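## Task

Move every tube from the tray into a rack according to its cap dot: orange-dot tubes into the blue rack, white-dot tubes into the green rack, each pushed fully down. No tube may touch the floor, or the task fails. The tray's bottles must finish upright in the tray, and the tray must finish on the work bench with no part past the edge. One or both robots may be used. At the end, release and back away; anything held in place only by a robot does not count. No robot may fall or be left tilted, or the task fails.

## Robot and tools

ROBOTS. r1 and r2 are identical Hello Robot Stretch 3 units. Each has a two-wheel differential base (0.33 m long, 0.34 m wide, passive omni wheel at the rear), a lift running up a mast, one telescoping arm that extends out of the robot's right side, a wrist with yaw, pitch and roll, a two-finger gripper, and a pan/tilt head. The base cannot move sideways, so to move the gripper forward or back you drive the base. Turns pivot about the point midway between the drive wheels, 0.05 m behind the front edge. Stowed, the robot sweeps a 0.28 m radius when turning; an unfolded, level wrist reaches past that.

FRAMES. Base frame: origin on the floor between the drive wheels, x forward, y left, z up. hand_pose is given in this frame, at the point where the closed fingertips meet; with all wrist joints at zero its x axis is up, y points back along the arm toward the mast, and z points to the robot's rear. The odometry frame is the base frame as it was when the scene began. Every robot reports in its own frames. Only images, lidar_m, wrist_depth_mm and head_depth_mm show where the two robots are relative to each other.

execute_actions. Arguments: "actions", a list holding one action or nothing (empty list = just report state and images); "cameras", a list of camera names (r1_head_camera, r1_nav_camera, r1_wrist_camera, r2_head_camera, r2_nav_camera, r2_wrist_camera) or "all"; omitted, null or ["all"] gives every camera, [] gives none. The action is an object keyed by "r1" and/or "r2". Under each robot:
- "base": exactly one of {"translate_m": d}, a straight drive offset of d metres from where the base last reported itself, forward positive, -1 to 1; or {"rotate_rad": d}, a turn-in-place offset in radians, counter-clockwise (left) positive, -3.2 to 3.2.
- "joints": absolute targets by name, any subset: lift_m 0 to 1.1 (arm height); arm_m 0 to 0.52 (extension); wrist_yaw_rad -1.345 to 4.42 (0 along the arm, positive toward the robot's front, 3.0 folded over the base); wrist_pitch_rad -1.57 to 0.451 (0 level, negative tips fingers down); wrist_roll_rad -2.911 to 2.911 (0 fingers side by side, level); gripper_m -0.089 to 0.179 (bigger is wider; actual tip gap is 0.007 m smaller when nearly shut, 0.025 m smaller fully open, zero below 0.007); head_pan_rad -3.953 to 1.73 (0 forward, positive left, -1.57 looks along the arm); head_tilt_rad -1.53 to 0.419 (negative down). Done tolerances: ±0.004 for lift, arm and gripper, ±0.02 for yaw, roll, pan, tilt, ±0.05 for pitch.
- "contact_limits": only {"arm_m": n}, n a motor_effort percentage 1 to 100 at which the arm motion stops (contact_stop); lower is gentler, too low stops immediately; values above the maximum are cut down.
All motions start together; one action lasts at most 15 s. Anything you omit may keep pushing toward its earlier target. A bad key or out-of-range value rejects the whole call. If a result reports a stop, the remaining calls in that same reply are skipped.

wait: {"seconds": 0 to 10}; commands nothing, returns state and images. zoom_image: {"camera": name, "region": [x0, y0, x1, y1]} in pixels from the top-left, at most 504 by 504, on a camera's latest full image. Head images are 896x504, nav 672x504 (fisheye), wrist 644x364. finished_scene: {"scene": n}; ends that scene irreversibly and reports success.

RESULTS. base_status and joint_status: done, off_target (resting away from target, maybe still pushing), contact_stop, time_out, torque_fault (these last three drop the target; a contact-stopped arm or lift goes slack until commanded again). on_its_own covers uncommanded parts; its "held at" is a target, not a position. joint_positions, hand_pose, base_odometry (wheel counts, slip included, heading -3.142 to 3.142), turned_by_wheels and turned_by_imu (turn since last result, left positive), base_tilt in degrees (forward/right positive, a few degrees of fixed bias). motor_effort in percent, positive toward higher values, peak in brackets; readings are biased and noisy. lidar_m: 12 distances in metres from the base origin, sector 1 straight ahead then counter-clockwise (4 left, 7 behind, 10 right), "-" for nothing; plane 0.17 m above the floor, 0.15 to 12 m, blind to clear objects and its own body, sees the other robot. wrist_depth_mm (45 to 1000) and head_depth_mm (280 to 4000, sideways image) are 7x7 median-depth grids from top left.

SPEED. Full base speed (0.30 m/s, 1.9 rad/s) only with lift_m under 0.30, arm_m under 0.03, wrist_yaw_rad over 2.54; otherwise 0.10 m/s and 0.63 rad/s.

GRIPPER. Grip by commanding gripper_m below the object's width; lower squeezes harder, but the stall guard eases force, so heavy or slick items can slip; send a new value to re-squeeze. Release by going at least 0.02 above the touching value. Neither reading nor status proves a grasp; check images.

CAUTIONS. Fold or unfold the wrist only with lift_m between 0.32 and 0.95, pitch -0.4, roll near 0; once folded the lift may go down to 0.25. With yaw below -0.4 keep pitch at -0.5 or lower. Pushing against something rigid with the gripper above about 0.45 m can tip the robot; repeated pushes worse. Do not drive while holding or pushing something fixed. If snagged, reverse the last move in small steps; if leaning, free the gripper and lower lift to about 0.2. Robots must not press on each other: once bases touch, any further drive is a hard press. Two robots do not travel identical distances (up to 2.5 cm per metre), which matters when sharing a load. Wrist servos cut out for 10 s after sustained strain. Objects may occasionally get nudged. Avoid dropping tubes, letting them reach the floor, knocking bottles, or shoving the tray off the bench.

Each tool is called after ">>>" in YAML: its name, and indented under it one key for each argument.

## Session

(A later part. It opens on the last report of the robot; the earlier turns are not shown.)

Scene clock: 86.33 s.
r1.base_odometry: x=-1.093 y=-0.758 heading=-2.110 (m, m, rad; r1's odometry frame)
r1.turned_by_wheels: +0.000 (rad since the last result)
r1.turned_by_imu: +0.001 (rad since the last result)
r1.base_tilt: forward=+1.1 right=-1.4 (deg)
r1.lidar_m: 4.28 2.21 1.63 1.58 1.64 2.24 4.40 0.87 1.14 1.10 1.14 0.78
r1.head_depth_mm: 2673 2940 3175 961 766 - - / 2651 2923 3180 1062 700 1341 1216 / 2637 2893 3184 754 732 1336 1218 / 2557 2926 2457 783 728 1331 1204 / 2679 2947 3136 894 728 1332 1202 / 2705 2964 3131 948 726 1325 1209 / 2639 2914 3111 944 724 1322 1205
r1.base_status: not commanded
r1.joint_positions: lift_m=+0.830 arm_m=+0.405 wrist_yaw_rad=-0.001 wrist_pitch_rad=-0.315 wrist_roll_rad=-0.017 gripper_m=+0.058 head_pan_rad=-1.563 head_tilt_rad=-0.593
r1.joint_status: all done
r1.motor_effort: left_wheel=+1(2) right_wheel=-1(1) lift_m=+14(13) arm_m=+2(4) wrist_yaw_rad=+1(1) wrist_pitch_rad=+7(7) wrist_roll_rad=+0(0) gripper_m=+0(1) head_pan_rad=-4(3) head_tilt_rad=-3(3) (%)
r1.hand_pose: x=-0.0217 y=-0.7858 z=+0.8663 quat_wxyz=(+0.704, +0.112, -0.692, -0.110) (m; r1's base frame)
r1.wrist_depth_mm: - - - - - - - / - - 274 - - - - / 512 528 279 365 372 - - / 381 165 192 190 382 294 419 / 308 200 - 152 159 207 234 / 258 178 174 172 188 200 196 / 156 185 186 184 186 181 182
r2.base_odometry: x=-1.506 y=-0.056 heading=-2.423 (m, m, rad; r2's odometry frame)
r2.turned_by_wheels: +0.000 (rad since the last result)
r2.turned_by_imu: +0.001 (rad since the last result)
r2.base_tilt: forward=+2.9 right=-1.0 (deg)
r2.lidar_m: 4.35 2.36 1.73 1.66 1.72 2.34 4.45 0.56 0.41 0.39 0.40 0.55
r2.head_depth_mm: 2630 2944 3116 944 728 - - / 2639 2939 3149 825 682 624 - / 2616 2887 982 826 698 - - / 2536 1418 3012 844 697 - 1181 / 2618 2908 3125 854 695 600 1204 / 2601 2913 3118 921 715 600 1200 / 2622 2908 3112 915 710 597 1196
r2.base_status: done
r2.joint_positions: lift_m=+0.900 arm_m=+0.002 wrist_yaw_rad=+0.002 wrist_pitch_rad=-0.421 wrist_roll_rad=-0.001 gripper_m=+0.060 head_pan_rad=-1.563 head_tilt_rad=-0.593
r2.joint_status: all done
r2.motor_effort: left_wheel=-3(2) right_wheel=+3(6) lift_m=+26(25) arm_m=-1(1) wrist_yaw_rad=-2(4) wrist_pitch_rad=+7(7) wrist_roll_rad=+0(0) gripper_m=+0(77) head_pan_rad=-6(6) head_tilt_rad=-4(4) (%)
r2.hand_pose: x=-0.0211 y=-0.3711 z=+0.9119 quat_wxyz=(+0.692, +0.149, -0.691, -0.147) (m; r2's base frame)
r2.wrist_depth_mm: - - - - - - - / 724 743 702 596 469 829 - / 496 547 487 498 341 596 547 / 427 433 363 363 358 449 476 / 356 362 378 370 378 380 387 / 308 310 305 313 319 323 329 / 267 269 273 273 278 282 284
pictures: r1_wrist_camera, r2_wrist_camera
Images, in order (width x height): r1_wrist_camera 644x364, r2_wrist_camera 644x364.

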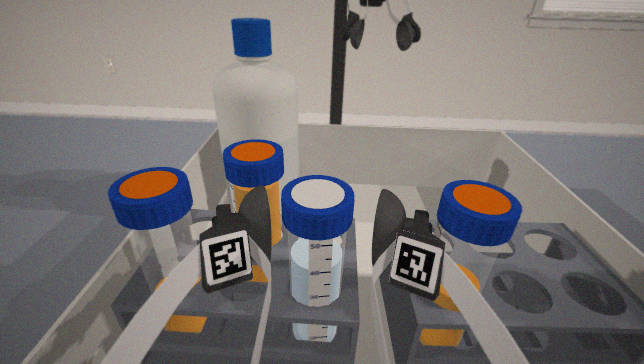

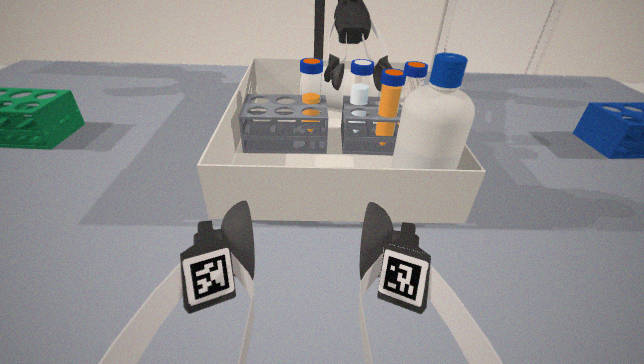

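>>> execute_actions:
  actions:
    - {"r1":{"joints":{"arm_m":0.413}},"r2":{"joints":{"arm_m":0.1,"wrist_pitch_rad":-0.3}}}
  cameras: []

>>> execute_actions:
  actions:
    - {"r1":{"joints":{"gripper_m":0.01}},"r2":{"joints":{"arm_m":0.16}}}
  cameras: []

>>> execute_actions:
  actions:
    - {"r1":{"joints":{"lift_m":0.92}}}
  cameras: ["r1_wrist_camera","r2_wrist_camera"]

Scene clock: 96.87 s.
r1.base_odometry: x=-1.093 y=-0.758 heading=-2.110 (m, m, rad; r1's odometry frame)
r1.turned_by_wheels: +0.000 (rad since the last result)
r1.turned_by_imu: +0.001 (rad since the last result)
r1.base_tilt: forward=+1.1 right=-1.4 (deg)
r1.lidar_m: 4.27 2.21 1.63 1.57 1.63 2.24 4.39 0.88 1.14 1.10 1.14 0.78
r1.head_depth_mm: 2668 2958 3215 969 763 - - / 2662 2969 3213 1057 711 1333 1212 / 2647 2833 3161 758 733 1327 1210 / 2580 2844 1700 783 732 1328 1211 / 2671 2941 3125 896 728 1322 1207 / 2692 2987 3135 945 725 1328 1206 / 2668 2934 3161 945 724 1325 1201
r1.base_status: not commanded
r1.joint_positions: lift_m=+0.830 arm_m=+0.413 wrist_yaw_rad=-0.001 wrist_pitch_rad=-0.315 wrist_roll_rad=-0.017 gripper_m=+0.058 head_pan_rad=-1.563 head_tilt_rad=-0.593
r1.joint_status: all done
r1.motor_effort: left_wheel=+1(2) right_wheel=-1(1) lift_m=+14(13) arm_m=+3(1) wrist_yaw_rad=+0(1) wrist_pitch_rad=+7(7) wrist_roll_rad=+0(0) gripper_m=+1(0) head_pan_rad=-3(4) head_tilt_rad=-3(3) (%)
r1.hand_pose: x=-0.0217 y=-0.7938 z=+0.8663 quat_wxyz=(+0.704, +0.112, -0.692, -0.110) (m; r1's base frame)
r1.wrist_depth_mm: - - - - - - - / - - 262 - - - - / 509 526 270 357 - - - / 384 157 230 359 373 314 424 / 307 179 - 139 259 139 234 / 255 179 210 164 189 201 195 / 156 169 176 178 182 181 174
r2.base_odometry: x=-1.506 y=-0.056 heading=-2.423 (m, m, rad; r2's odometry frame)
r2.turned_by_wheels: +0.000 (rad since the last result)
r2.turned_by_imu: +0.000 (rad since the last result)
r2.base_tilt: forward=+2.8 right=-1.1 (deg)
r2.lidar_m: 4.35 2.37 1.73 1.66 1.72 2.34 4.45 0.56 0.40 0.39 0.40 0.55
r2.head_depth_mm: 2628 2925 3091 968 - - 1202 / 2640 2936 3123 886 - - 1212 / 2609 2881 983 827 - - 1209 / 2555 1407 1746 846 - 603 1201 / 2617 2936 3104 855 686 601 1203 / 2629 2919 3122 917 715 600 1199 / 2631 2916 3099 914 711 598 1193
r2.base_status: not commanded
r2.joint_positions: lift_m=+0.900 arm_m=+0.100 wrist_yaw_rad=+0.001 wrist_pitch_rad=-0.323 wrist_roll_rad=-0.001 gripper_m=+0.060 head_pan_rad=-1.563 head_tilt_rad=-0.593
r2.joint_status: all done
r2.motor_effort: left_wheel=-3(3) right_wheel=+2(1) lift_m=+26(26) arm_m=+4(6) wrist_yaw_rad=-1(2) wrist_pitch_rad=+8(8) wrist_roll_rad=+0(0) gripper_m=+0(0) head_pan_rad=-4(4) head_tilt_rad=-4(3) (%)
r2.hand_pose: x=-0.0213 y=-0.4801 z=+0.9344 quat_wxyz=(+0.698, +0.114, -0.697, -0.114) (m; r2's base frame)
r2.wrist_depth_mm: - - - 542 - - - / - - - - - - - / 690 710 666 589 590 765 780 / 479 514 464 445 406 504 536 / 412 416 410 414 275 268 447 / 343 343 278 282 281 285 366 / 294 296 291 293 297 301 313
pictures: none
No camera images: the call's "cameras" was empty. Leave "cameras" out to get every camera's image.

Scene clock: 98.47 s.
r1.base_odometry: x=-1.093 y=-0.758 heading=-2.109 (m, m, rad; r1's odometry frame)
r1.turned_by_wheels: +0.000 (rad since the last result)
r1.turned_by_imu: +0.000 (rad since the last result)
r1.base_tilt: forward=+1.1 right=-1.4 (deg)
r1.lidar_m: 4.28 2.21 1.64 1.58 1.64 2.23 4.41 0.87 1.14 1.10 1.14 0.78
r1.head_depth_mm: 2656 2940 3192 966 766 - - / 2680 2919 3158 1058 710 1339 1214 / 2616 2830 3208 758 732 1333 1219 / 2565 2808 2434 779 731 1333 1210 / 2673 2941 3138 894 728 1330 1201 / 2709 2947 3177 947 726 1327 1212 / 2665 2962 3082 945 726 1331 1205
r1.base_status: not commanded
r1.joint_positions: lift_m=+0.830 arm_m=+0.413 wrist_yaw_rad=+0.000 wrist_pitch_rad=-0.317 wrist_roll_rad=-0.017 gripper_m=+0.011 head_pan_rad=-1.563 head_tilt_rad=-0.593
r1.joint_status: all done
r1.motor_effort: left_wheel=+2(2) right_wheel=-1(1) lift_m=+14(13) arm_m=+2(2) wrist_yaw_rad=-1(1) wrist_pitch_rad=+7(8) wrist_roll_rad=+0(0) gripper_m=-10(82) head_pan_rad=-4(3) head_tilt_rad=-2(3) (%)
r1.hand_pose: x=-0.0215 y=-0.7936 z=+0.8658 quat_wxyz=(+0.704, +0.113, -0.692, -0.111) (m; r1's base frame)
r1.wrist_depth_mm: - - - - - - - / - - 264 - - - - / 505 518 271 359 361 - - / 382 156 180 344 375 318 420 / 306 178 253 135 258 140 226 / 254 185 209 161 198 192 195 / 152 176 177 175 181 169 179
r2.base_odometry: x=-1.506 y=-0.056 heading=-2.423 (m, m, rad; r2's odometry frame)
r2.turned_by_wheels: +0.000 (rad since the last result)
r2.turned_by_imu: +0.000 (rad since the last result)
r2.base_tilt: forward=+3.0 right=-1.1 (deg)
r2.lidar_m: 4.33 2.37 1.72 1.66 1.72 2.34 4.46 0.56 0.40 0.39 0.40 0.55
r2.head_depth_mm: 2655 2923 3118 1030 - 593 1216 / 2635 2960 3129 - - 584 1210 / 2622 2895 983 827 - 590 1208 / 2546 1410 1753 921 680 603 1204 / 2611 2896 3126 852 685 600 1198 / 2618 2925 3127 919 712 598 1197 / 2620 2912 3136 915 710 597 1193
r2.base_status: not commanded
r2.joint_positions: lift_m=+0.900 arm_m=+0.160 wrist_yaw_rad=+0.001 wrist_pitch_rad=-0.323 wrist_roll_rad=-0.001 gripper_m=+0.060 head_pan_rad=-1.563 head_tilt_rad=-0.593
r2.joint_status: all done
r2.motor_effort: left_wheel=-3(2) right_wheel=+1(3) lift_m=+26(26) arm_m=+5(2) wrist_yaw_rad=-1(1) wrist_pitch_rad=+8(8) wrist_roll_rad=+0(0) gripper_m=+0(1) head_pan_rad=-5(5) head_tilt_rad=-4(4) (%)
r2.hand_pose: x=-0.0213 y=-0.5401 z=+0.9344 quat_wxyz=(+0.698, +0.114, -0.697, -0.114) (m; r2's base frame)
r2.wrist_depth_mm: - - - 498 - - - / - - - - - - - / 683 706 711 533 - - - / 510 516 505 431 380 385 567 / 406 417 355 391 351 208 444 / 345 350 336 348 257 205 365 / 294 290 297 298 253 223 302
pictures: none
No camera images: the call's "cameras" was empty. Leave "cameras" out to get every camera's image.

Scene clock: 100.13 s.
r1.base_odometry: x=-1.093 y=-0.758 heading=-2.109 (m, m, rad; r1's odometry frame)
r1.turned_by_wheels: +0.000 (rad since the last result)
r1.turned_by_imu: +0.000 (rad since the last result)
r1.base_tilt: forward=+1.0 right=-1.4 (deg)
r1.lidar_m: 4.27 2.20 1.63 1.58 1.64 2.24 4.41 0.87 1.14 1.10 1.14 0.78
r1.head_depth_mm: 2651 2929 3205 - - 1344 1211 / 2660 3025 - 879 735 1338 1212 / 2648 2852 - 897 733 1337 1209 / 2584 2852 3148 863 731 1332 1210 / 2691 2990 3164 893 728 1330 1209 / 2661 2947 3187 946 726 1322 1206 / 2672 2957 3173 945 724 1326 1199
r1.base_status: not commanded
r1.joint_positions: lift_m=+0.919 arm_m=+0.413 wrist_yaw_rad=+0.000 wrist_pitch_rad=-0.319 wrist_roll_rad=-0.017 gripper_m=+0.011 head_pan_rad=-1.563 head_tilt_rad=-0.593
r1.joint_status: all done
r1.motor_effort: left_wheel=+2(2) right_wheel=-2(2) lift_m=+61(74) arm_m=+2(2) wrist_yaw_rad=+0(0) wrist_pitch_rad=+8(8) wrist_roll_rad=+0(0) gripper_m=-9(10) head_pan_rad=-4(4) head_tilt_rad=-3(2) (%)
r1.hand_pose: x=-0.0215 y=-0.7935 z=+0.9547 quat_wxyz=(+0.704, +0.113, -0.692, -0.111) (m; r1's base frame)
r1.wrist_depth_mm: - - - - - - - / - - - - - - - / - - - - - - - / 537 558 319 548 565 596 - / 441 439 420 135 413 433 466 / 364 367 229 160 365 349 384 / 314 319 242 177 237 271 319
r2.base_odometry: x=-1.506 y=-0.056 heading=-2.423 (m, m, rad; r2's odometry frame)
r2.turned_by_wheels: +0.000 (rad since the last result)
r2.turned_by_imu: +0.000 (rad since the last result)
r2.base_tilt: forward=+2.8 right=-1.1 (deg)
r2.lidar_m: 4.35 2.37 1.72 1.66 1.72 2.34 4.45 0.56 0.40 0.39 0.40 0.55
r2.head_depth_mm: 2637 2936 3102 1036 - 593 1211 / 2641 2929 3121 - - 583 1212 / 2633 897 846 907 - 589 1206 / 1391 2780 3006 920 681 602 1204 / 2596 2917 3110 853 683 600 1200 / 2626 2904 3106 920 713 599 1203 / 2616 2911 3091 914 711 596 1195
r2.base_status: not commanded
r2.joint_positions: lift_m=+0.900 arm_m=+0.160 wrist_yaw_rad=+0.001 wrist_pitch_rad=-0.323 wrist_roll_rad=-0.001 gripper_m=+0.060 head_pan_rad=-1.563 head_tilt_rad=-0.593
r2.joint_status: not commanded
r2.motor_effort: left_wheel=-3(3) right_wheel=+2(2) lift_m=+26(26) arm_m=+4(4) wrist_yaw_rad=-1(0) wrist_pitch_rad=+8(8) wrist_roll_rad=+0(0) gripper_m=+0(0) head_pan_rad=-5(5) head_tilt_rad=-4(4) (%)
r2.hand_pose: x=-0.0213 y=-0.5401 z=+0.9344 quat_wxyz=(+0.698, +0.114, -0.697, -0.114) (m; r2's base frame)
r2.wrist_depth_mm: - - - - - - - / - - - - - - - / 670 704 708 538 558 - - / 510 528 504 475 387 386 568 / 413 415 359 399 356 208 447 / 339 347 337 350 257 205 359 / 293 289 298 298 251 223 300
pictures: r1_wrist_camera, r2_wrist_camera
Images, in order (width x height): r1_wrist_camera 644x364, r2_wrist_camera 644x364.

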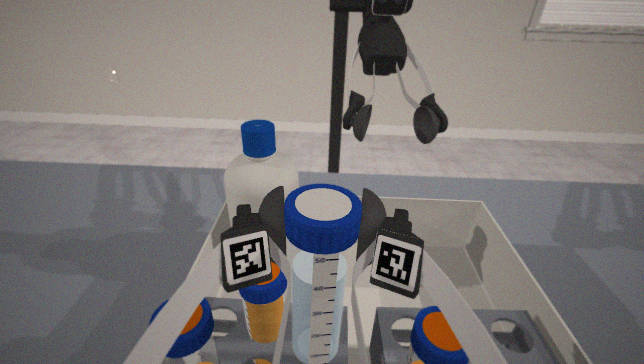

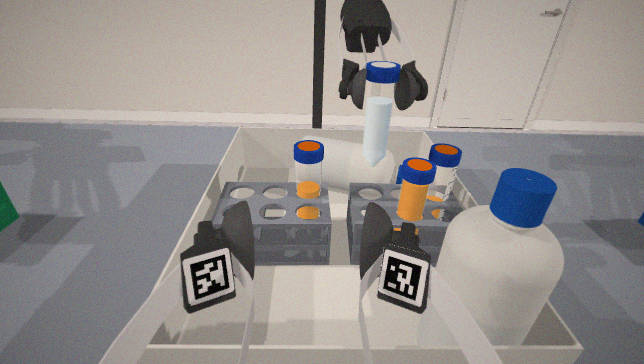

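>>> execute_actions:
  actions: []

Scene clock: 116.50 s.
r1.base_odometry: x=-1.093 y=-0.758 heading=-2.109 (m, m, rad; r1's odometry frame)
r1.turned_by_wheels: +0.000 (rad since the last result)
r1.turned_by_imu: +0.001 (rad since the last result)
r1.base_tilt: forward=+1.1 right=-1.4 (deg)
r1.lidar_m: 4.28 2.22 1.63 1.58 1.63 2.23 4.40 0.87 1.14 1.10 1.14 0.78
r1.head_depth_mm: 2662 2980 3193 - - 1340 1218 / 2670 2905 - 885 735 1344 1220 / 2617 2877 - 897 734 1329 1206 / 2542 2863 3127 861 732 1328 1214 / 2639 2993 3146 899 731 1327 1210 / 2677 2952 3172 949 729 1326 1207 / 2658 2908 3116 948 725 1325 1204
r1.base_status: not commanded
r1.joint_positions: lift_m=+0.919 arm_m=+0.413 wrist_yaw_rad=+0.000 wrist_pitch_rad=-0.319 wrist_roll_rad=-0.017 gripper_m=+0.011 head_pan_rad=-1.563 head_tilt_rad=-0.593
r1.joint_status: all done
r1.motor_effort: left_wheel=+1(2) right_wheel=-2(2) lift_m=+61(74) arm_m=+2(2) wrist_yaw_rad=+0(0) wrist_pitch_rad=+8(8) wrist_roll_rad=+0(0) gripper_m=-10(10) head_pan_rad=-4(4) head_tilt_rad=-2(2) (%)
r1.hand_pose: x=-0.0215 y=-0.7935 z=+0.9547 quat_wxyz=(+0.704, +0.113, -0.692, -0.111) (m; r1's base frame)
r1.wrist_depth_mm: - - - - - - - / - - - - - - - / - - - - - - - / 550 560 319 534 590 585 - / 436 441 417 135 415 430 458 / 364 369 228 160 358 356 384 / 310 312 242 178 243 272 317
r2.base_odometry: x=-1.506 y=-0.056 heading=-2.423 (m, m, rad; r2's odometry frame)
r2.turned_by_wheels: +0.000 (rad since the last result)
r2.turned_by_imu: +0.000 (rad since the last result)
r2.base_tilt: forward=+2.9 right=-1.1 (deg)
r2.lidar_m: 4.35 2.37 1.73 1.66 1.72 2.34 4.45 0.56 0.40 0.39 0.40 0.55
r2.head_depth_mm: 2649 2898 3113 1032 - 592 1214 / 2635 2909 3152 - - 584 1214 / 2625 899 847 907 - 589 1210 / 1389 2777 3001 923 681 603 1209 / 2580 2908 3104 856 685 601 1200 / 2624 2914 3134 920 713 598 1197 / 2626 2906 3101 915 709 596 1192
r2.base_status: not commanded
r2.joint_positions: lift_m=+0.900 arm_m=+0.160 wrist_yaw_rad=+0.001 wrist_pitch_rad=-0.323 wrist_roll_rad=-0.001 gripper_m=+0.060 head_pan_rad=-1.563 head_tilt_rad=-0.593
r2.joint_status: not commanded
r2.motor_effort: left_wheel=-3(3) right_wheel=+2(2) lift_m=+26(26) arm_m=+5(4) wrist_yaw_rad=-1(0) wrist_pitch_rad=+7(8) wrist_roll_rad=+0(0) gripper_m=+1(0) head_pan_rad=-5(5) head_tilt_rad=-3(4) (%)
r2.hand_pose: x=-0.0213 y=-0.5401 z=+0.9344 quat_wxyz=(+0.698, +0.114, -0.697, -0.114) (m; r2's base frame)
r2.wrist_depth_mm: - - - - - - - / - - - - - - - / 687 697 705 536 554 - - / 512 517 510 472 387 391 571 / 412 413 357 391 352 209 445 / 344 345 339 347 260 207 366 / 295 287 297 299 253 224 303
pictures: r1_head_camera (sideways: a quarter turn clockwise sets it upright), r1_nav_camera (sideways: a quarter turn counterclockwise sets it upright), r1_wrist_camera, r2_head_camera (sideways: a quarter turn clockwise sets it upright), r2_nav_camera (sideways: a quarter turn counterclockwise sets it upright), r2_wrist_camera
Images, in order (width x height): r1_head_camera 896x504, r1_nav_camera 672x504, r1_wrist_camera 644x364, r2_head_camera 896x504, r2_nav_camera 672x504, r2_wrist_camera 644x364.

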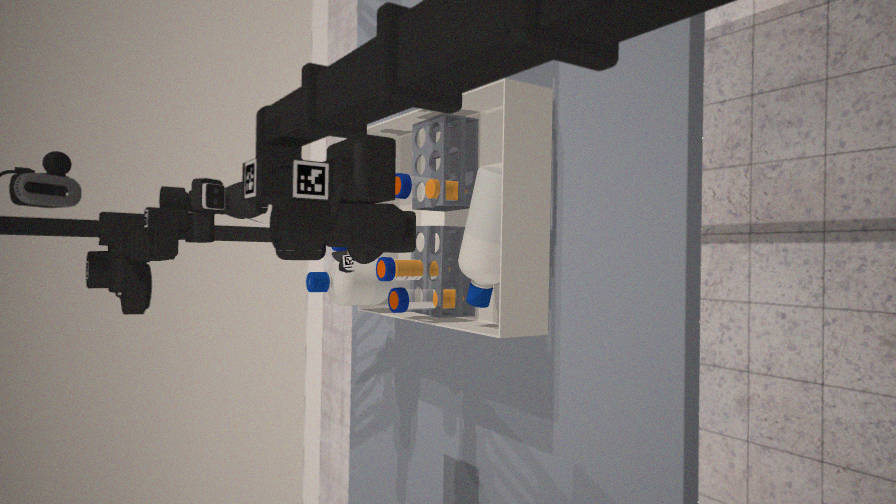

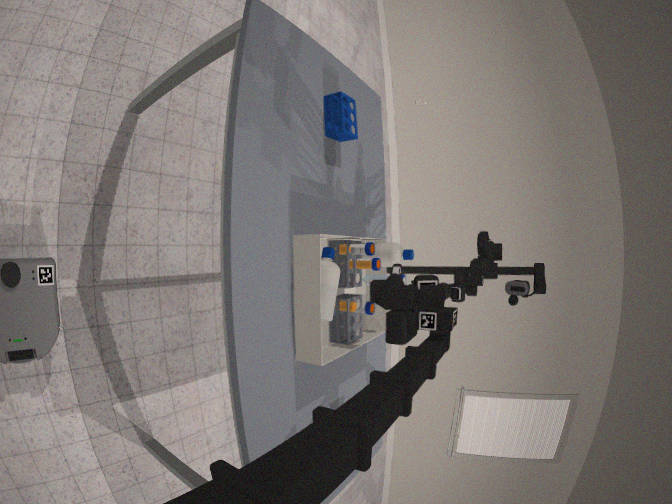

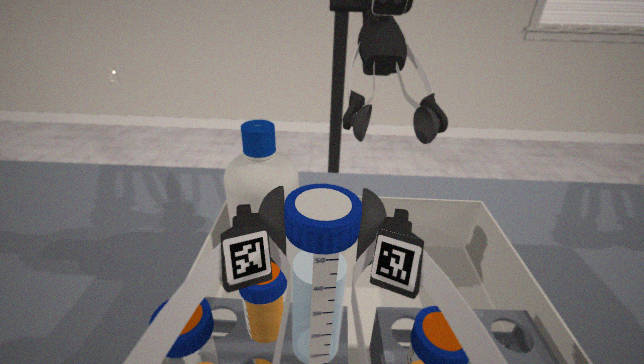

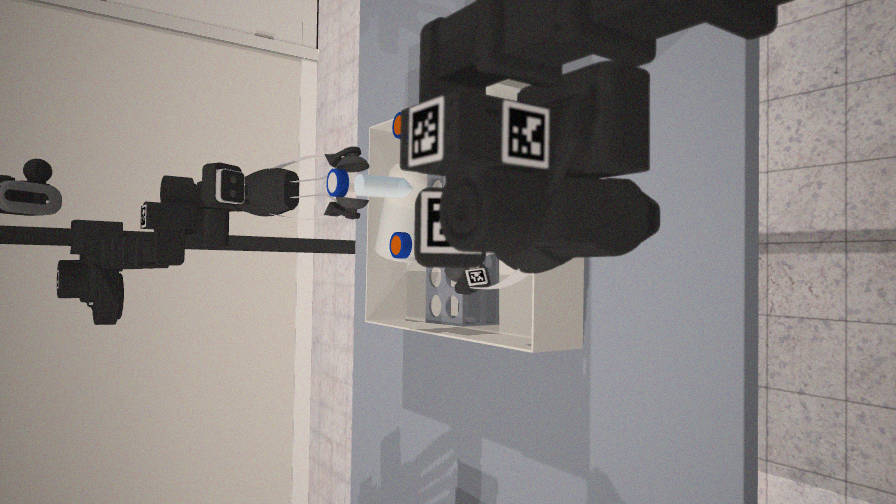

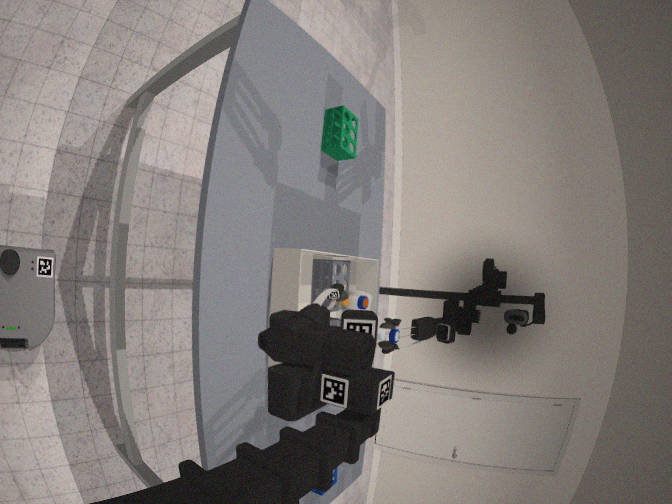

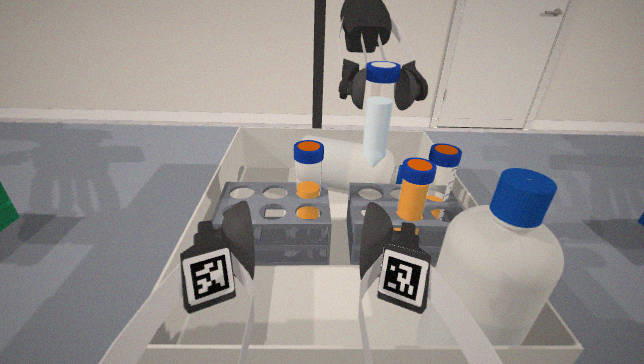

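>>> execute_actions:
  actions:
    - {"r1":{"joints":{"lift_m":0.965}}}
  cameras: []

>>> execute_actions:
  actions:
    - {"r1":{"base":{"translate_m":-0.5}}}
  cameras: ["r1_wrist_camera","r2_wrist_camera","r2_nav_camera"]

>>> execute_actions:
  actions:
    - {"r1":{"joints":{"lift_m":0.89}},"r2":{"joints":{"arm_m":0.33,"lift_m":0.87}}}
  cameras: ["r1_wrist_camera","r2_wrist_camera"]

Scene clock: 131.00 s.
r1.base_odometry: x=-1.093 y=-0.758 heading=-2.109 (m, m, rad; r1's odometry frame)
r1.turned_by_wheels: +0.000 (rad since the last result)
r1.turned_by_imu: +0.001 (rad since the last result)
r1.base_tilt: forward=+1.1 right=-1.4 (deg)
r1.lidar_m: 4.29 2.21 1.64 1.57 1.64 2.22 4.41 0.88 1.14 1.10 1.14 0.78
r1.head_depth_mm: 2665 2966 - - 735 651 1221 / 2649 2903 2168 899 734 1335 1217 / 2617 2821 1144 901 735 1334 1216 / 2568 2141 1140 883 733 1332 1209 / 2679 2957 3126 895 729 1327 1215 / 2662 2928 3138 946 724 1328 1206 / 2680 2924 3164 944 725 1315 1201
r1.base_status: not commanded
r1.joint_positions: lift_m=+0.964 arm_m=+0.413 wrist_yaw_rad=+0.000 wrist_pitch_rad=-0.319 wrist_roll_rad=-0.017 gripper_m=+0.011 head_pan_rad=-1.563 head_tilt_rad=-0.593
r1.joint_status: all done
r1.motor_effort: left_wheel=+1(2) right_wheel=-2(2) lift_m=+61(61) arm_m=+2(2) wrist_yaw_rad=+0(0) wrist_pitch_rad=+9(9) wrist_roll_rad=+0(0) gripper_m=-10(10) head_pan_rad=-4(4) head_tilt_rad=-3(2) (%)
r1.hand_pose: x=-0.0215 y=-0.7934 z=+0.9995 quat_wxyz=(+0.704, +0.114, -0.692, -0.112) (m; r1's base frame)
r1.wrist_depth_mm: - - - - - - - / - - - - - - - / - - - - - - - / - - 616 - - - - / 507 509 511 136 559 525 538 / 418 423 361 161 409 425 445 / 364 361 264 177 367 330 376
r2.base_odometry: x=-1.506 y=-0.056 heading=-2.423 (m, m, rad; r2's odometry frame)
r2.turned_by_wheels: +0.000 (rad since the last result)
r2.turned_by_imu: +0.000 (rad since the last result)
r2.base_tilt: forward=+2.9 right=-1.1 (deg)
r2.lidar_m: 4.34 2.37 1.72 1.66 1.71 2.35 4.45 0.56 0.40 0.39 0.40 0.55
r2.head_depth_mm: 2623 2927 3103 1034 - 593 1211 / 2622 2913 3118 - - 583 1211 / 2630 830 985 914 - 590 1208 / 1336 2876 3023 919 681 602 1205 / 2588 2919 3144 854 685 602 1201 / 2626 2916 3107 919 715 599 1198 / 2624 2908 3098 917 711 596 1194
r2.base_status: not commanded
r2.joint_positions: lift_m=+0.900 arm_m=+0.160 wrist_yaw_rad=+0.001 wrist_pitch_rad=-0.323 wrist_roll_rad=-0.001 gripper_m=+0.060 head_pan_rad=-1.563 head_tilt_rad=-0.593
r2.joint_status: not commanded
r2.motor_effort: left_wheel=-3(2) right_wheel=+2(2) lift_m=+27(26) arm_m=+5(4) wrist_yaw_rad=-1(1) wrist_pitch_rad=+7(8) wrist_roll_rad=+0(0) gripper_m=+0(0) head_pan_rad=-5(5) head_tilt_rad=-4(4) (%)
r2.hand_pose: x=-0.0213 y=-0.5401 z=+0.9344 quat_wxyz=(+0.698, +0.114, -0.697, -0.114) (m; r2's base frame)
r2.wrist_depth_mm: - - - - - - - / - - - - - - - / 690 690 704 547 695 - - / 510 515 496 471 393 385 568 / 409 414 359 391 353 208 449 / 344 345 340 351 258 206 367 / 295 289 295 300 252 224 301
pictures: none
No camera images: the call's "cameras" was empty. Leave "cameras" out to get every camera's image.

Scene clock: 136.93 s.
r1.base_odometry: x=-0.837 y=-0.329 heading=-2.109 (m, m, rad; r1's odometry frame)
r1.turned_by_wheels: +0.000 (rad since the last result)
r1.turned_by_imu: -0.001 (rad since the last result)
r1.base_tilt: forward=+1.1 right=-1.4 (deg)
r1.lidar_m: 4.79 2.22 1.64 1.57 1.63 2.23 3.90 4.06 0.52 1.10 1.14 1.22
r1.head_depth_mm: 2668 2972 - - 736 693 1142 / 2664 2903 2178 964 735 1337 1190 / 2697 2862 1199 889 733 1336 1216 / 2642 2940 3147 904 730 1322 1211 / 2682 2935 3092 950 728 1320 1204 / 2657 2892 3079 948 726 1325 1207 / 1391 1266 3132 904 726 1321 1205
r1.base_status: done
r1.joint_positions: lift_m=+0.964 arm_m=+0.413 wrist_yaw_rad=+0.000 wrist_pitch_rad=-0.319 wrist_roll_rad=-0.017 gripper_m=+0.011 head_pan_rad=-1.563 head_tilt_rad=-0.593
r1.joint_status: not commanded
r1.motor_effort: left_wheel=+2(2) right_wheel=-1(6) lift_m=+61(61) arm_m=+2(2) wrist_yaw_rad=+0(0) wrist_pitch_rad=+9(9) wrist_roll_rad=+0(0) gripper_m=-10(10) head_pan_rad=-4(4) head_tilt_rad=-3(3) (%)
r1.hand_pose: x=-0.0215 y=-0.7934 z=+0.9995 quat_wxyz=(+0.704, +0.114, -0.692, -0.112) (m; r1's base frame)
r1.wrist_depth_mm: 494 - - - - - - / 513 - - - - - - / - - - - - - - / - - - - - - - / 422 505 522 135 546 591 - / 393 426 408 161 421 441 - / 351 358 361 178 374 373 -
r2.base_odometry: x=-1.506 y=-0.056 heading=-2.423 (m, m, rad; r2's odometry frame)
r2.turned_by_wheels: +0.000 (rad since the last result)
r2.turned_by_imu: +0.000 (rad since the last result)
r2.base_tilt: forward=+2.8 right=-1.2 (deg)
r2.lidar_m: 4.34 2.37 1.72 1.66 1.72 2.35 4.46 0.56 0.40 0.39 0.40 0.55
r2.head_depth_mm: 2612 2931 3117 1033 - 593 1212 / 2635 2916 3114 - - 584 1213 / 2636 2908 3111 914 - 590 1211 / 2622 2917 3105 921 681 603 1203 / 2625 2933 3124 854 685 602 1201 / 2627 2898 2967 920 715 599 1199 / 1348 2854 3115 915 711 597 1192
r2.base_status: not commanded
r2.joint_positions: lift_m=+0.900 arm_m=+0.160 wrist_yaw_rad=+0.001 wrist_pitch_rad=-0.323 wrist_roll_rad=-0.001 gripper_m=+0.060 head_pan_rad=-1.563 head_tilt_rad=-0.593
r2.joint_status: not commanded
r2.motor_effort: left_wheel=-3(3) right_wheel=+1(1) lift_m=+25(26) arm_m=+4(4) wrist_yaw_rad=-1(1) wrist_pitch_rad=+7(8) wrist_roll_rad=+0(0) gripper_m=+1(0) head_pan_rad=-5(5) head_tilt_rad=-3(4) (%)
r2.hand_pose: x=-0.0213 y=-0.5401 z=+0.9344 quat_wxyz=(+0.698, +0.114, -0.697, -0.114) (m; r2's base frame)
r2.wrist_depth_mm: - - - - - - - / - - - - - - - / 682 697 709 548 - - - / 512 520 501 471 389 385 567 / 414 415 359 393 354 208 446 / 344 344 336 349 261 206 362 / 295 289 297 298 252 223 302
pictures: r1_wrist_camera, r2_nav_camera (sideways: a quarter turn counterclockwise sets it upright), r2_wrist_camera
Images, in order (width x height): r1_wrist_camera 644x364, r2_nav_camera 672x504, r2_wrist_camera 644x364.

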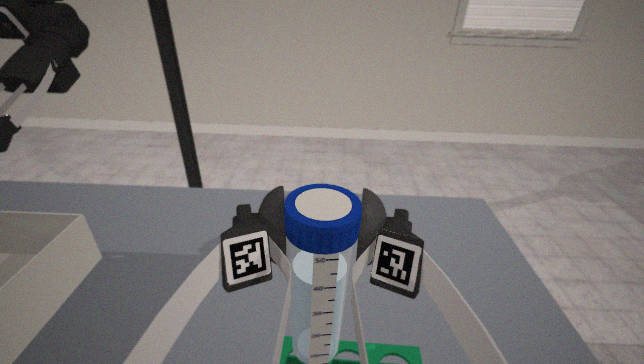

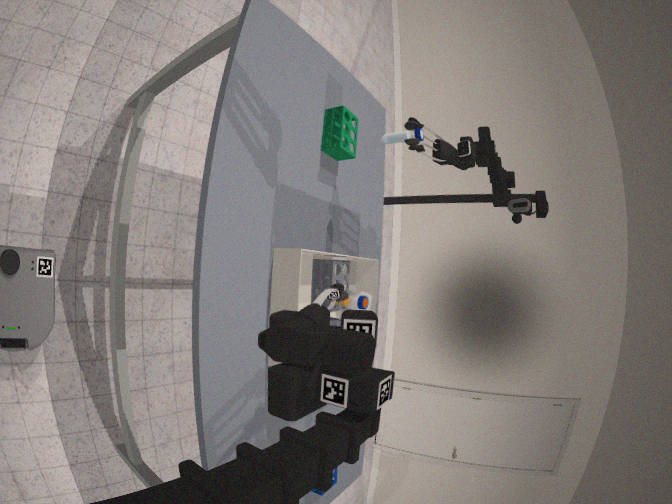

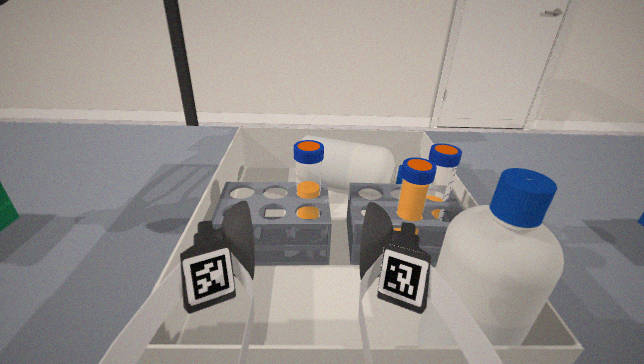

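Scene clock: 139.43 s.
r1.base_odometry: x=-0.837 y=-0.329 heading=-2.109 (m, m, rad; r1's odometry frame)
r1.turned_by_wheels: +0.000 (rad since the last result)
r1.turned_by_imu: +0.001 (rad since the last result)
r1.base_tilt: forward=+1.1 right=-1.4 (deg)
r1.lidar_m: 4.79 2.21 1.64 1.58 1.63 2.23 3.91 4.06 0.52 1.10 1.15 1.21
r1.head_depth_mm: 2690 3001 3181 2589 - 750 1032 / 2641 2931 3259 921 735 1336 1188 / 2641 2940 3170 876 733 1335 1215 / 2619 2979 3205 886 733 1328 1213 / 2661 2965 3135 952 726 1329 1207 / 2667 2852 3143 950 728 1317 1208 / 1405 1559 3123 904 724 1323 1206
r1.base_status: not commanded
r1.joint_positions: lift_m=+0.891 arm_m=+0.413 wrist_yaw_rad=+0.000 wrist_pitch_rad=-0.319 wrist_roll_rad=-0.017 gripper_m=+0.011 head_pan_rad=-1.563 head_tilt_rad=-0.593
r1.joint_status: all done
r1.motor_effort: left_wheel=+1(2) right_wheel=-1(1) lift_m=+14(58) arm_m=+2(2) wrist_yaw_rad=-1(2) wrist_pitch_rad=+9(9) wrist_roll_rad=+0(0) gripper_m=-10(10) head_pan_rad=-4(4) head_tilt_rad=-3(2) (%)
r1.hand_pose: x=-0.0215 y=-0.7934 z=+0.9262 quat_wxyz=(+0.704, +0.114, -0.692, -0.112) (m; r1's base frame)
r1.wrist_depth_mm: - - - - - - - / - - - - - - - / - - - - - - - / 393 500 506 512 521 - - / 369 401 413 135 429 415 - / 327 331 321 160 255 347 379 / 283 284 281 178 230 290 295
r2.base_odometry: x=-1.506 y=-0.056 heading=-2.423 (m, m, rad; r2's odometry frame)
r2.turned_by_wheels: +0.000 (rad since the last result)
r2.turned_by_imu: +0.000 (rad since the last result)
r2.base_tilt: forward=+2.9 right=-1.1 (deg)
r2.lidar_m: 4.35 2.38 1.73 1.66 1.72 2.34 4.46 0.56 0.40 0.39 0.40 0.55
r2.head_depth_mm: 2636 2915 3115 986 - - 1188 / 2637 2924 3171 - 682 591 1209 / 2631 2940 3180 - 687 589 1205 / 2614 2935 3140 823 686 603 1207 / 2624 2927 3100 852 684 601 1200 / 2618 2902 2986 918 712 599 1192 / 1378 2855 3122 914 709 598 1194
r2.base_status: not commanded
r2.joint_positions: lift_m=+0.870 arm_m=+0.330 wrist_yaw_rad=+0.000 wrist_pitch_rad=-0.322 wrist_roll_rad=-0.001 gripper_m=+0.060 head_pan_rad=-1.563 head_tilt_rad=-0.593
r2.joint_status: all done
r2.motor_effort: left_wheel=-3(2) right_wheel=+2(2) lift_m=+18(22) arm_m=+4(6) wrist_yaw_rad=-1(1) wrist_pitch_rad=+7(8) wrist_roll_rad=+0(0) gripper_m=+0(0) head_pan_rad=-5(5) head_tilt_rad=-3(4) (%)
r2.hand_pose: x=-0.0214 y=-0.7101 z=+0.9049 quat_wxyz=(+0.698, +0.114, -0.697, -0.114) (m; r2's base frame)
r2.wrist_depth_mm: - - - - - - - / - - - - - - - / - - - - - - - / 456 460 384 341 391 496 514 / 367 357 358 310 307 218 382 / 306 288 255 235 248 177 326 / 262 216 215 235 221 195 208
pictures: r1_wrist_camera, r2_wrist_camera
Images, in order (width x height): r1_wrist_camera 644x364, r2_wrist_camera 644x364.

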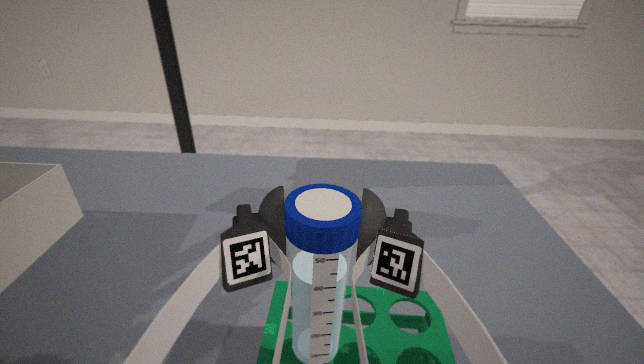

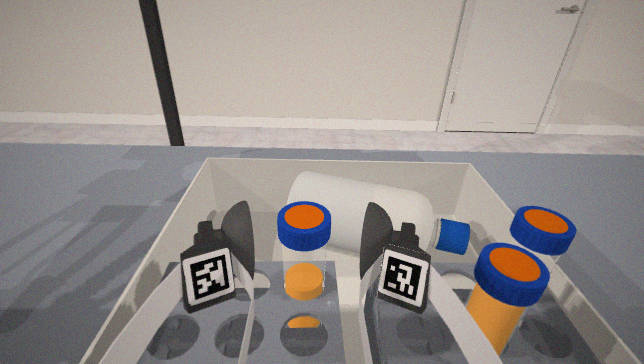

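>>> execute_actions:
  actions:
    - {"r1":{"base":{"translate_m":0.012},"joints":{"lift_m":0.875,"arm_m":0.42}},"r2":{"joints":{"arm_m":0.383,"lift_m":0.829}}}
  cameras: ["r1_wrist_camera","r2_wrist_camera","r1_head_camera","r2_nav_camera"]

Scene clock: 153.13 s.
r1.base_odometry: x=-0.843 y=-0.339 heading=-2.109 (m, m, rad; r1's odometry frame)
r1.turned_by_wheels: +0.000 (rad since the last result)
r1.turned_by_imu: +0.001 (rad since the last result)
r1.base_tilt: forward=+1.1 right=-1.4 (deg)
r1.lidar_m: 4.77 2.21 1.64 1.58 1.64 2.23 3.92 4.07 0.52 1.10 1.14 1.20
r1.head_depth_mm: 2659 2984 3227 2439 - - 864 / 2675 2946 3201 - 723 1343 1212 / 2664 3007 3145 877 735 1339 1210 / 2700 2960 3197 880 731 1331 1210 / 2621 3000 3120 953 728 1330 1204 / 2689 2871 3171 950 725 1316 1204 / 2527 1472 3103 893 725 1326 1201
r1.base_status: done
r1.joint_positions: lift_m=+0.876 arm_m=+0.420 wrist_yaw_rad=+0.000 wrist_pitch_rad=-0.319 wrist_roll_rad=-0.017 gripper_m=+0.011 head_pan_rad=-1.563 head_tilt_rad=-0.593
r1.joint_status: all done
r1.motor_effort: left_wheel=+1(4) right_wheel=-2(4) lift_m=+14(12) arm_m=+2(2) wrist_yaw_rad=+0(1) wrist_pitch_rad=+9(9) wrist_roll_rad=+0(0) gripper_m=-10(10) head_pan_rad=-4(4) head_tilt_rad=-3(2) (%)
r1.hand_pose: x=-0.0215 y=-0.8003 z=+0.9112 quat_wxyz=(+0.704, +0.114, -0.692, -0.112) (m; r1's base frame)
r1.wrist_depth_mm: - - - - - - - / - - - - - - - / - - - - - - - / 369 468 482 477 490 501 - / 352 375 387 135 407 395 - / 309 313 305 160 299 326 328 / 266 267 270 177 215 277 280
r2.base_odometry: x=-1.506 y=-0.056 heading=-2.423 (m, m, rad; r2's odometry frame)
r2.turned_by_wheels: +0.000 (rad since the last result)
r2.turned_by_imu: +0.000 (rad since the last result)
r2.base_tilt: forward=+2.9 right=-1.1 (deg)
r2.lidar_m: 4.33 2.37 1.73 1.66 1.72 2.34 4.45 0.56 0.40 0.39 0.40 0.55
r2.head_depth_mm: 2628 2919 3112 945 755 - - / 2639 2925 3122 - 681 592 1210 / 2624 2936 3165 - 685 589 1206 / 2612 2925 3107 823 685 604 1203 / 2631 2928 3114 852 685 602 1197 / 2627 2936 2977 923 714 600 1199 / 1377 2860 3086 915 711 597 1192
r2.base_status: not commanded
r2.joint_positions: lift_m=+0.829 arm_m=+0.383 wrist_yaw_rad=+0.000 wrist_pitch_rad=-0.322 wrist_roll_rad=-0.001 gripper_m=+0.060 head_pan_rad=-1.563 head_tilt_rad=-0.593
r2.joint_status: all done
r2.motor_effort: left_wheel=-3(2) right_wheel=+2(2) lift_m=+19(19) arm_m=+4(7) wrist_yaw_rad=+0(1) wrist_pitch_rad=+8(7) wrist_roll_rad=+0(0) gripper_m=+0(0) head_pan_rad=-5(5) head_tilt_rad=-3(4) (%)
r2.hand_pose: x=-0.0214 y=-0.7631 z=+0.8640 quat_wxyz=(+0.698, +0.114, -0.697, -0.113) (m; r2's base frame)
r2.wrist_depth_mm: - - - - - - - / - - - - - - - / - - - - - - - / 385 371 322 262 258 326 424 / 306 242 308 136 235 255 199 / 247 187 191 183 244 249 116 / 153 155 157 159 170 162 112
pictures: r1_head_camera (sideways: a quarter turn clockwise sets it upright), r1_wrist_camera, r2_nav_camera (sideways: a quarter turn counterclockwise sets it upright), r2_wrist_camera
Images, in order (width x height): r1_head_camera 896x504, r1_wrist_camera 644x364, r2_nav_camera 672x504, r2_wrist_camera 644x364.

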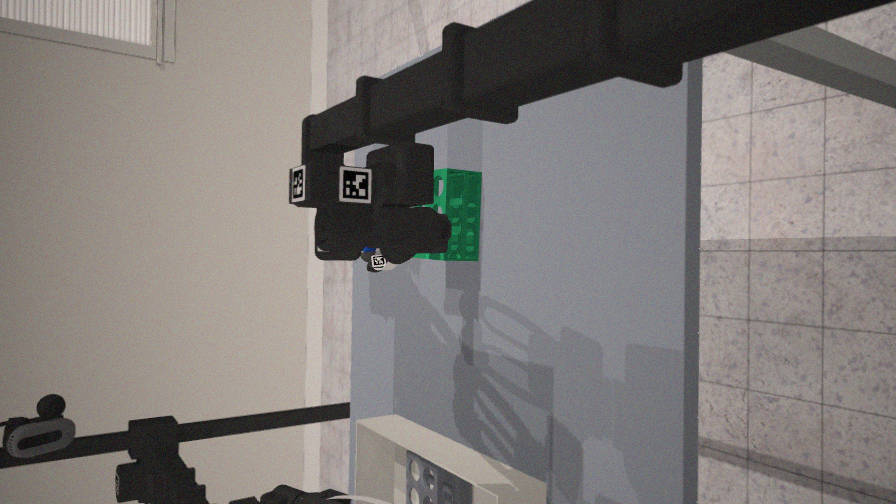

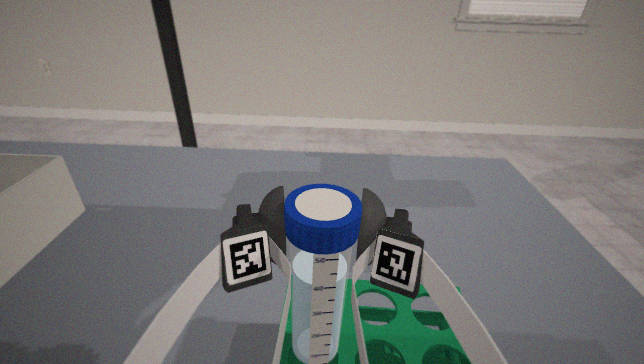

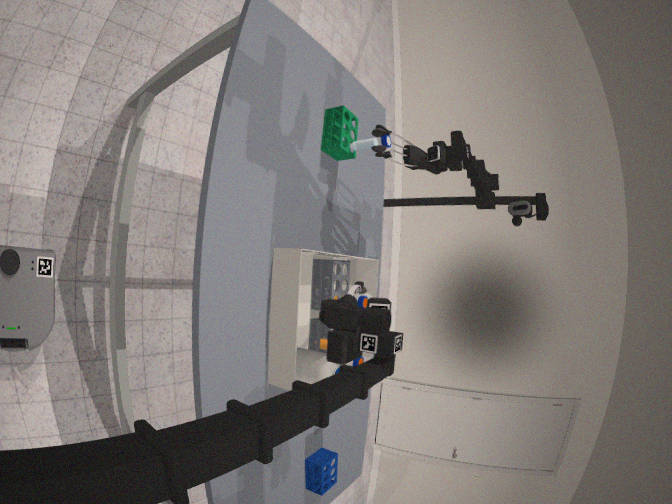

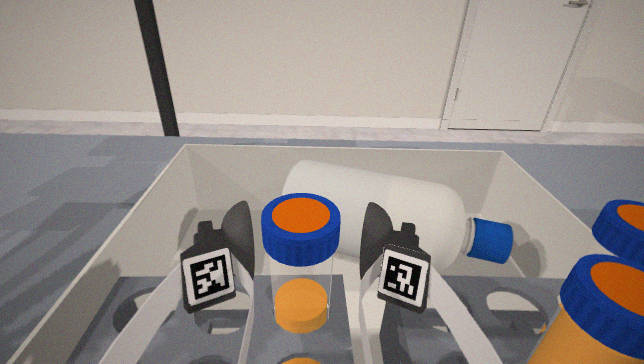

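>>> zoom_image:
  camera: "r2_nav_camera"
  region: [300, 90, 420, 180]

>>> zoom_image:
  camera: "r1_wrist_camera"
  region: [240, 244, 500, 364]

Region (300, 90, 420, 180) of r2_nav_camera's 672x504 image, scaled by 4.200, with more detail than that image has; it fills the top 378 rows of this view, and the rest is white.

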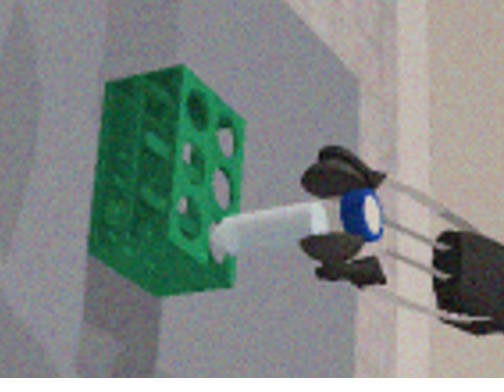

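Region (240, 244, 500, 364) of r1_wrist_camera's 644x364 image, scaled by 1.938; it fills the top 233 rows of this view, and the rest is white.

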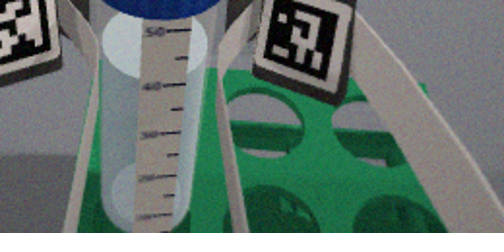

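Tip looks to be at the hole. Lower.

>>> execute_actions:
  actions:
    - {"r1":{"joints":{"lift_m":0.857,"arm_m":0.423}},"r2":{"joints":{"gripper_m":0.01}}}
  cameras: ["r1_wrist_camera","r2_wrist_camera","r2_nav_camera"]

>>> zoom_image:
  camera: "r2_nav_camera"
  region: [300, 90, 420, 180]

Scene clock: 168.03 s.
r1.base_odometry: x=-0.843 y=-0.339 heading=-2.109 (m, m, rad; r1's odometry frame)
r1.turned_by_wheels: +0.000 (rad since the last result)
r1.turned_by_imu: +0.001 (rad since the last result)
r1.base_tilt: forward=+1.1 right=-1.4 (deg)
r1.lidar_m: 4.77 2.21 1.64 1.58 1.63 2.23 3.92 4.08 0.52 1.10 1.14 1.20
r1.head_depth_mm: 2653 2954 3210 2347 - - 861 / 2646 2961 3168 - 711 1335 1214 / 2675 2955 3201 884 732 1325 1209 / 2667 2922 3247 895 731 1322 1202 / 2671 2947 3132 949 727 1337 1204 / 2644 2933 3123 947 726 1327 1209 / 2542 1464 3096 891 724 1325 1205
r1.base_status: not commanded
r1.joint_positions: lift_m=+0.858 arm_m=+0.423 wrist_yaw_rad=+0.000 wrist_pitch_rad=-0.320 wrist_roll_rad=-0.017 gripper_m=+0.011 head_pan_rad=-1.563 head_tilt_rad=-0.593
r1.joint_status: all done
r1.motor_effort: left_wheel=+1(1) right_wheel=-2(1) lift_m=+14(17) arm_m=+2(2) wrist_yaw_rad=+0(1) wrist_pitch_rad=+9(9) wrist_roll_rad=+0(0) gripper_m=-10(10) head_pan_rad=-4(4) head_tilt_rad=-3(3) (%)
r1.hand_pose: x=-0.0215 y=-0.8033 z=+0.8931 quat_wxyz=(+0.704, +0.114, -0.692, -0.112) (m; r1's base frame)
r1.wrist_depth_mm: - - - - - - - / - - - - - - - / - - - - - - - / 359 436 442 453 465 465 - / 336 347 362 135 368 363 400 / 289 291 282 159 250 302 302 / 247 249 249 172 200 256 259
r2.base_odometry: x=-1.506 y=-0.056 heading=-2.423 (m, m, rad; r2's odometry frame)
r2.turned_by_wheels: +0.000 (rad since the last result)
r2.turned_by_imu: +0.000 (rad since the last result)
r2.base_tilt: forward=+2.9 right=-1.1 (deg)
r2.lidar_m: 4.35 2.37 1.73 1.66 1.72 2.34 4.45 0.56 0.40 0.39 0.40 0.55
r2.head_depth_mm: 2653 2937 3134 944 755 - - / 2635 2928 3134 - 681 592 1212 / 2630 2952 3181 - 686 589 1207 / 2620 2920 3148 825 684 603 1205 / 2624 2920 3097 852 685 600 1200 / 2602 2904 2970 919 713 599 1197 / 1393 2830 3110 914 709 596 1194
r2.base_status: not commanded
r2.joint_positions: lift_m=+0.829 arm_m=+0.383 wrist_yaw_rad=+0.000 wrist_pitch_rad=-0.322 wrist_roll_rad=-0.001 gripper_m=+0.011 head_pan_rad=-1.563 head_tilt_rad=-0.593
r2.joint_status: all done
r2.motor_effort: left_wheel=-2(3) right_wheel=+2(2) lift_m=+19(19) arm_m=+4(5) wrist_yaw_rad=+0(1) wrist_pitch_rad=+7(8) wrist_roll_rad=+0(0) gripper_m=-11(86) head_pan_rad=-5(5) head_tilt_rad=-3(4) (%)
r2.hand_pose: x=-0.0214 y=-0.7631 z=+0.8640 quat_wxyz=(+0.698, +0.114, -0.697, -0.113) (m; r2's base frame)
r2.wrist_depth_mm: - - - - - - - / - - - - - - - / - - - - - - - / 383 368 328 265 257 325 424 / 307 241 309 130 238 254 197 / 249 194 - 173 242 251 116 / 155 154 157 158 170 161 111
pictures: r1_wrist_camera, r2_nav_camera (sideways: a quarter turn counterclockwise sets it upright), r2_wrist_camera
Images, in order (width x height): r1_wrist_camera 644x364, r2_nav_camera 672x504, r2_wrist_camera 644x364.

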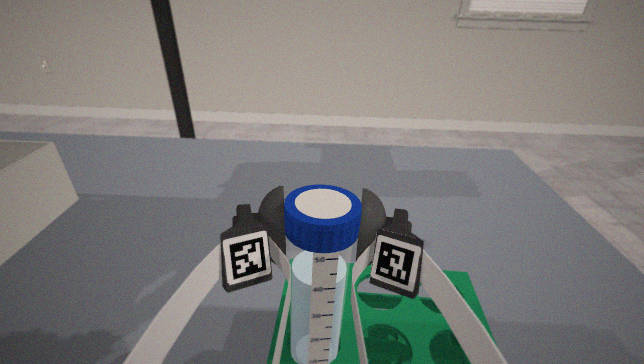

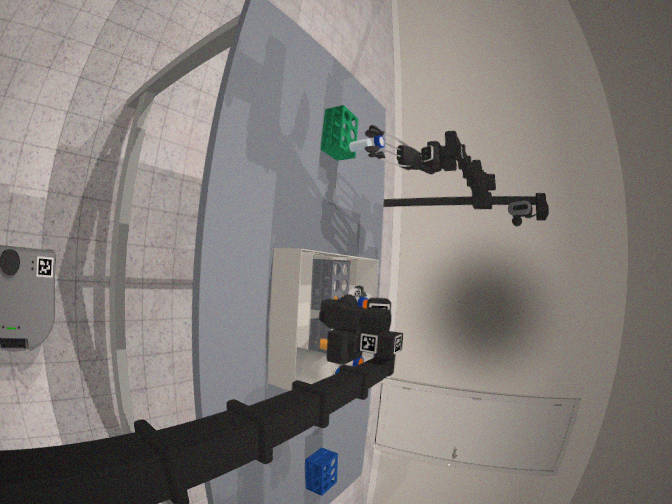

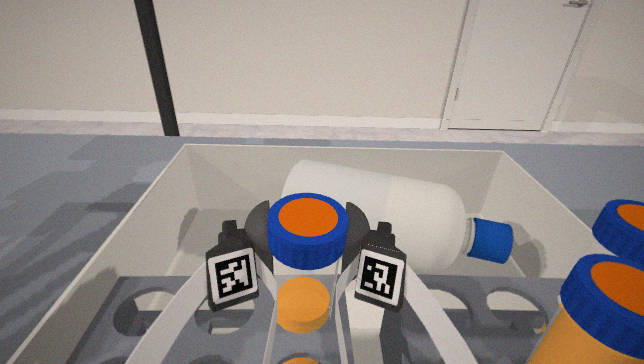

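Region (300, 90, 420, 180) of r2_nav_camera's 672x504 image, scaled by 4.200, with more detail than that image has; it fills the top 378 rows of this view, and the rest is white.

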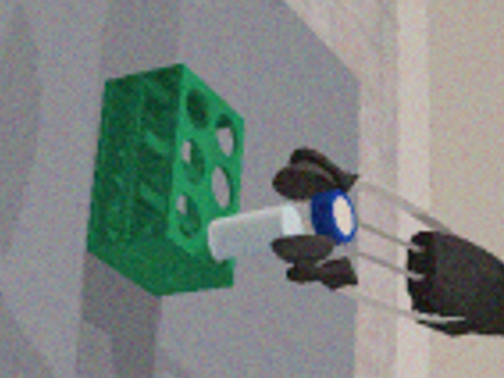

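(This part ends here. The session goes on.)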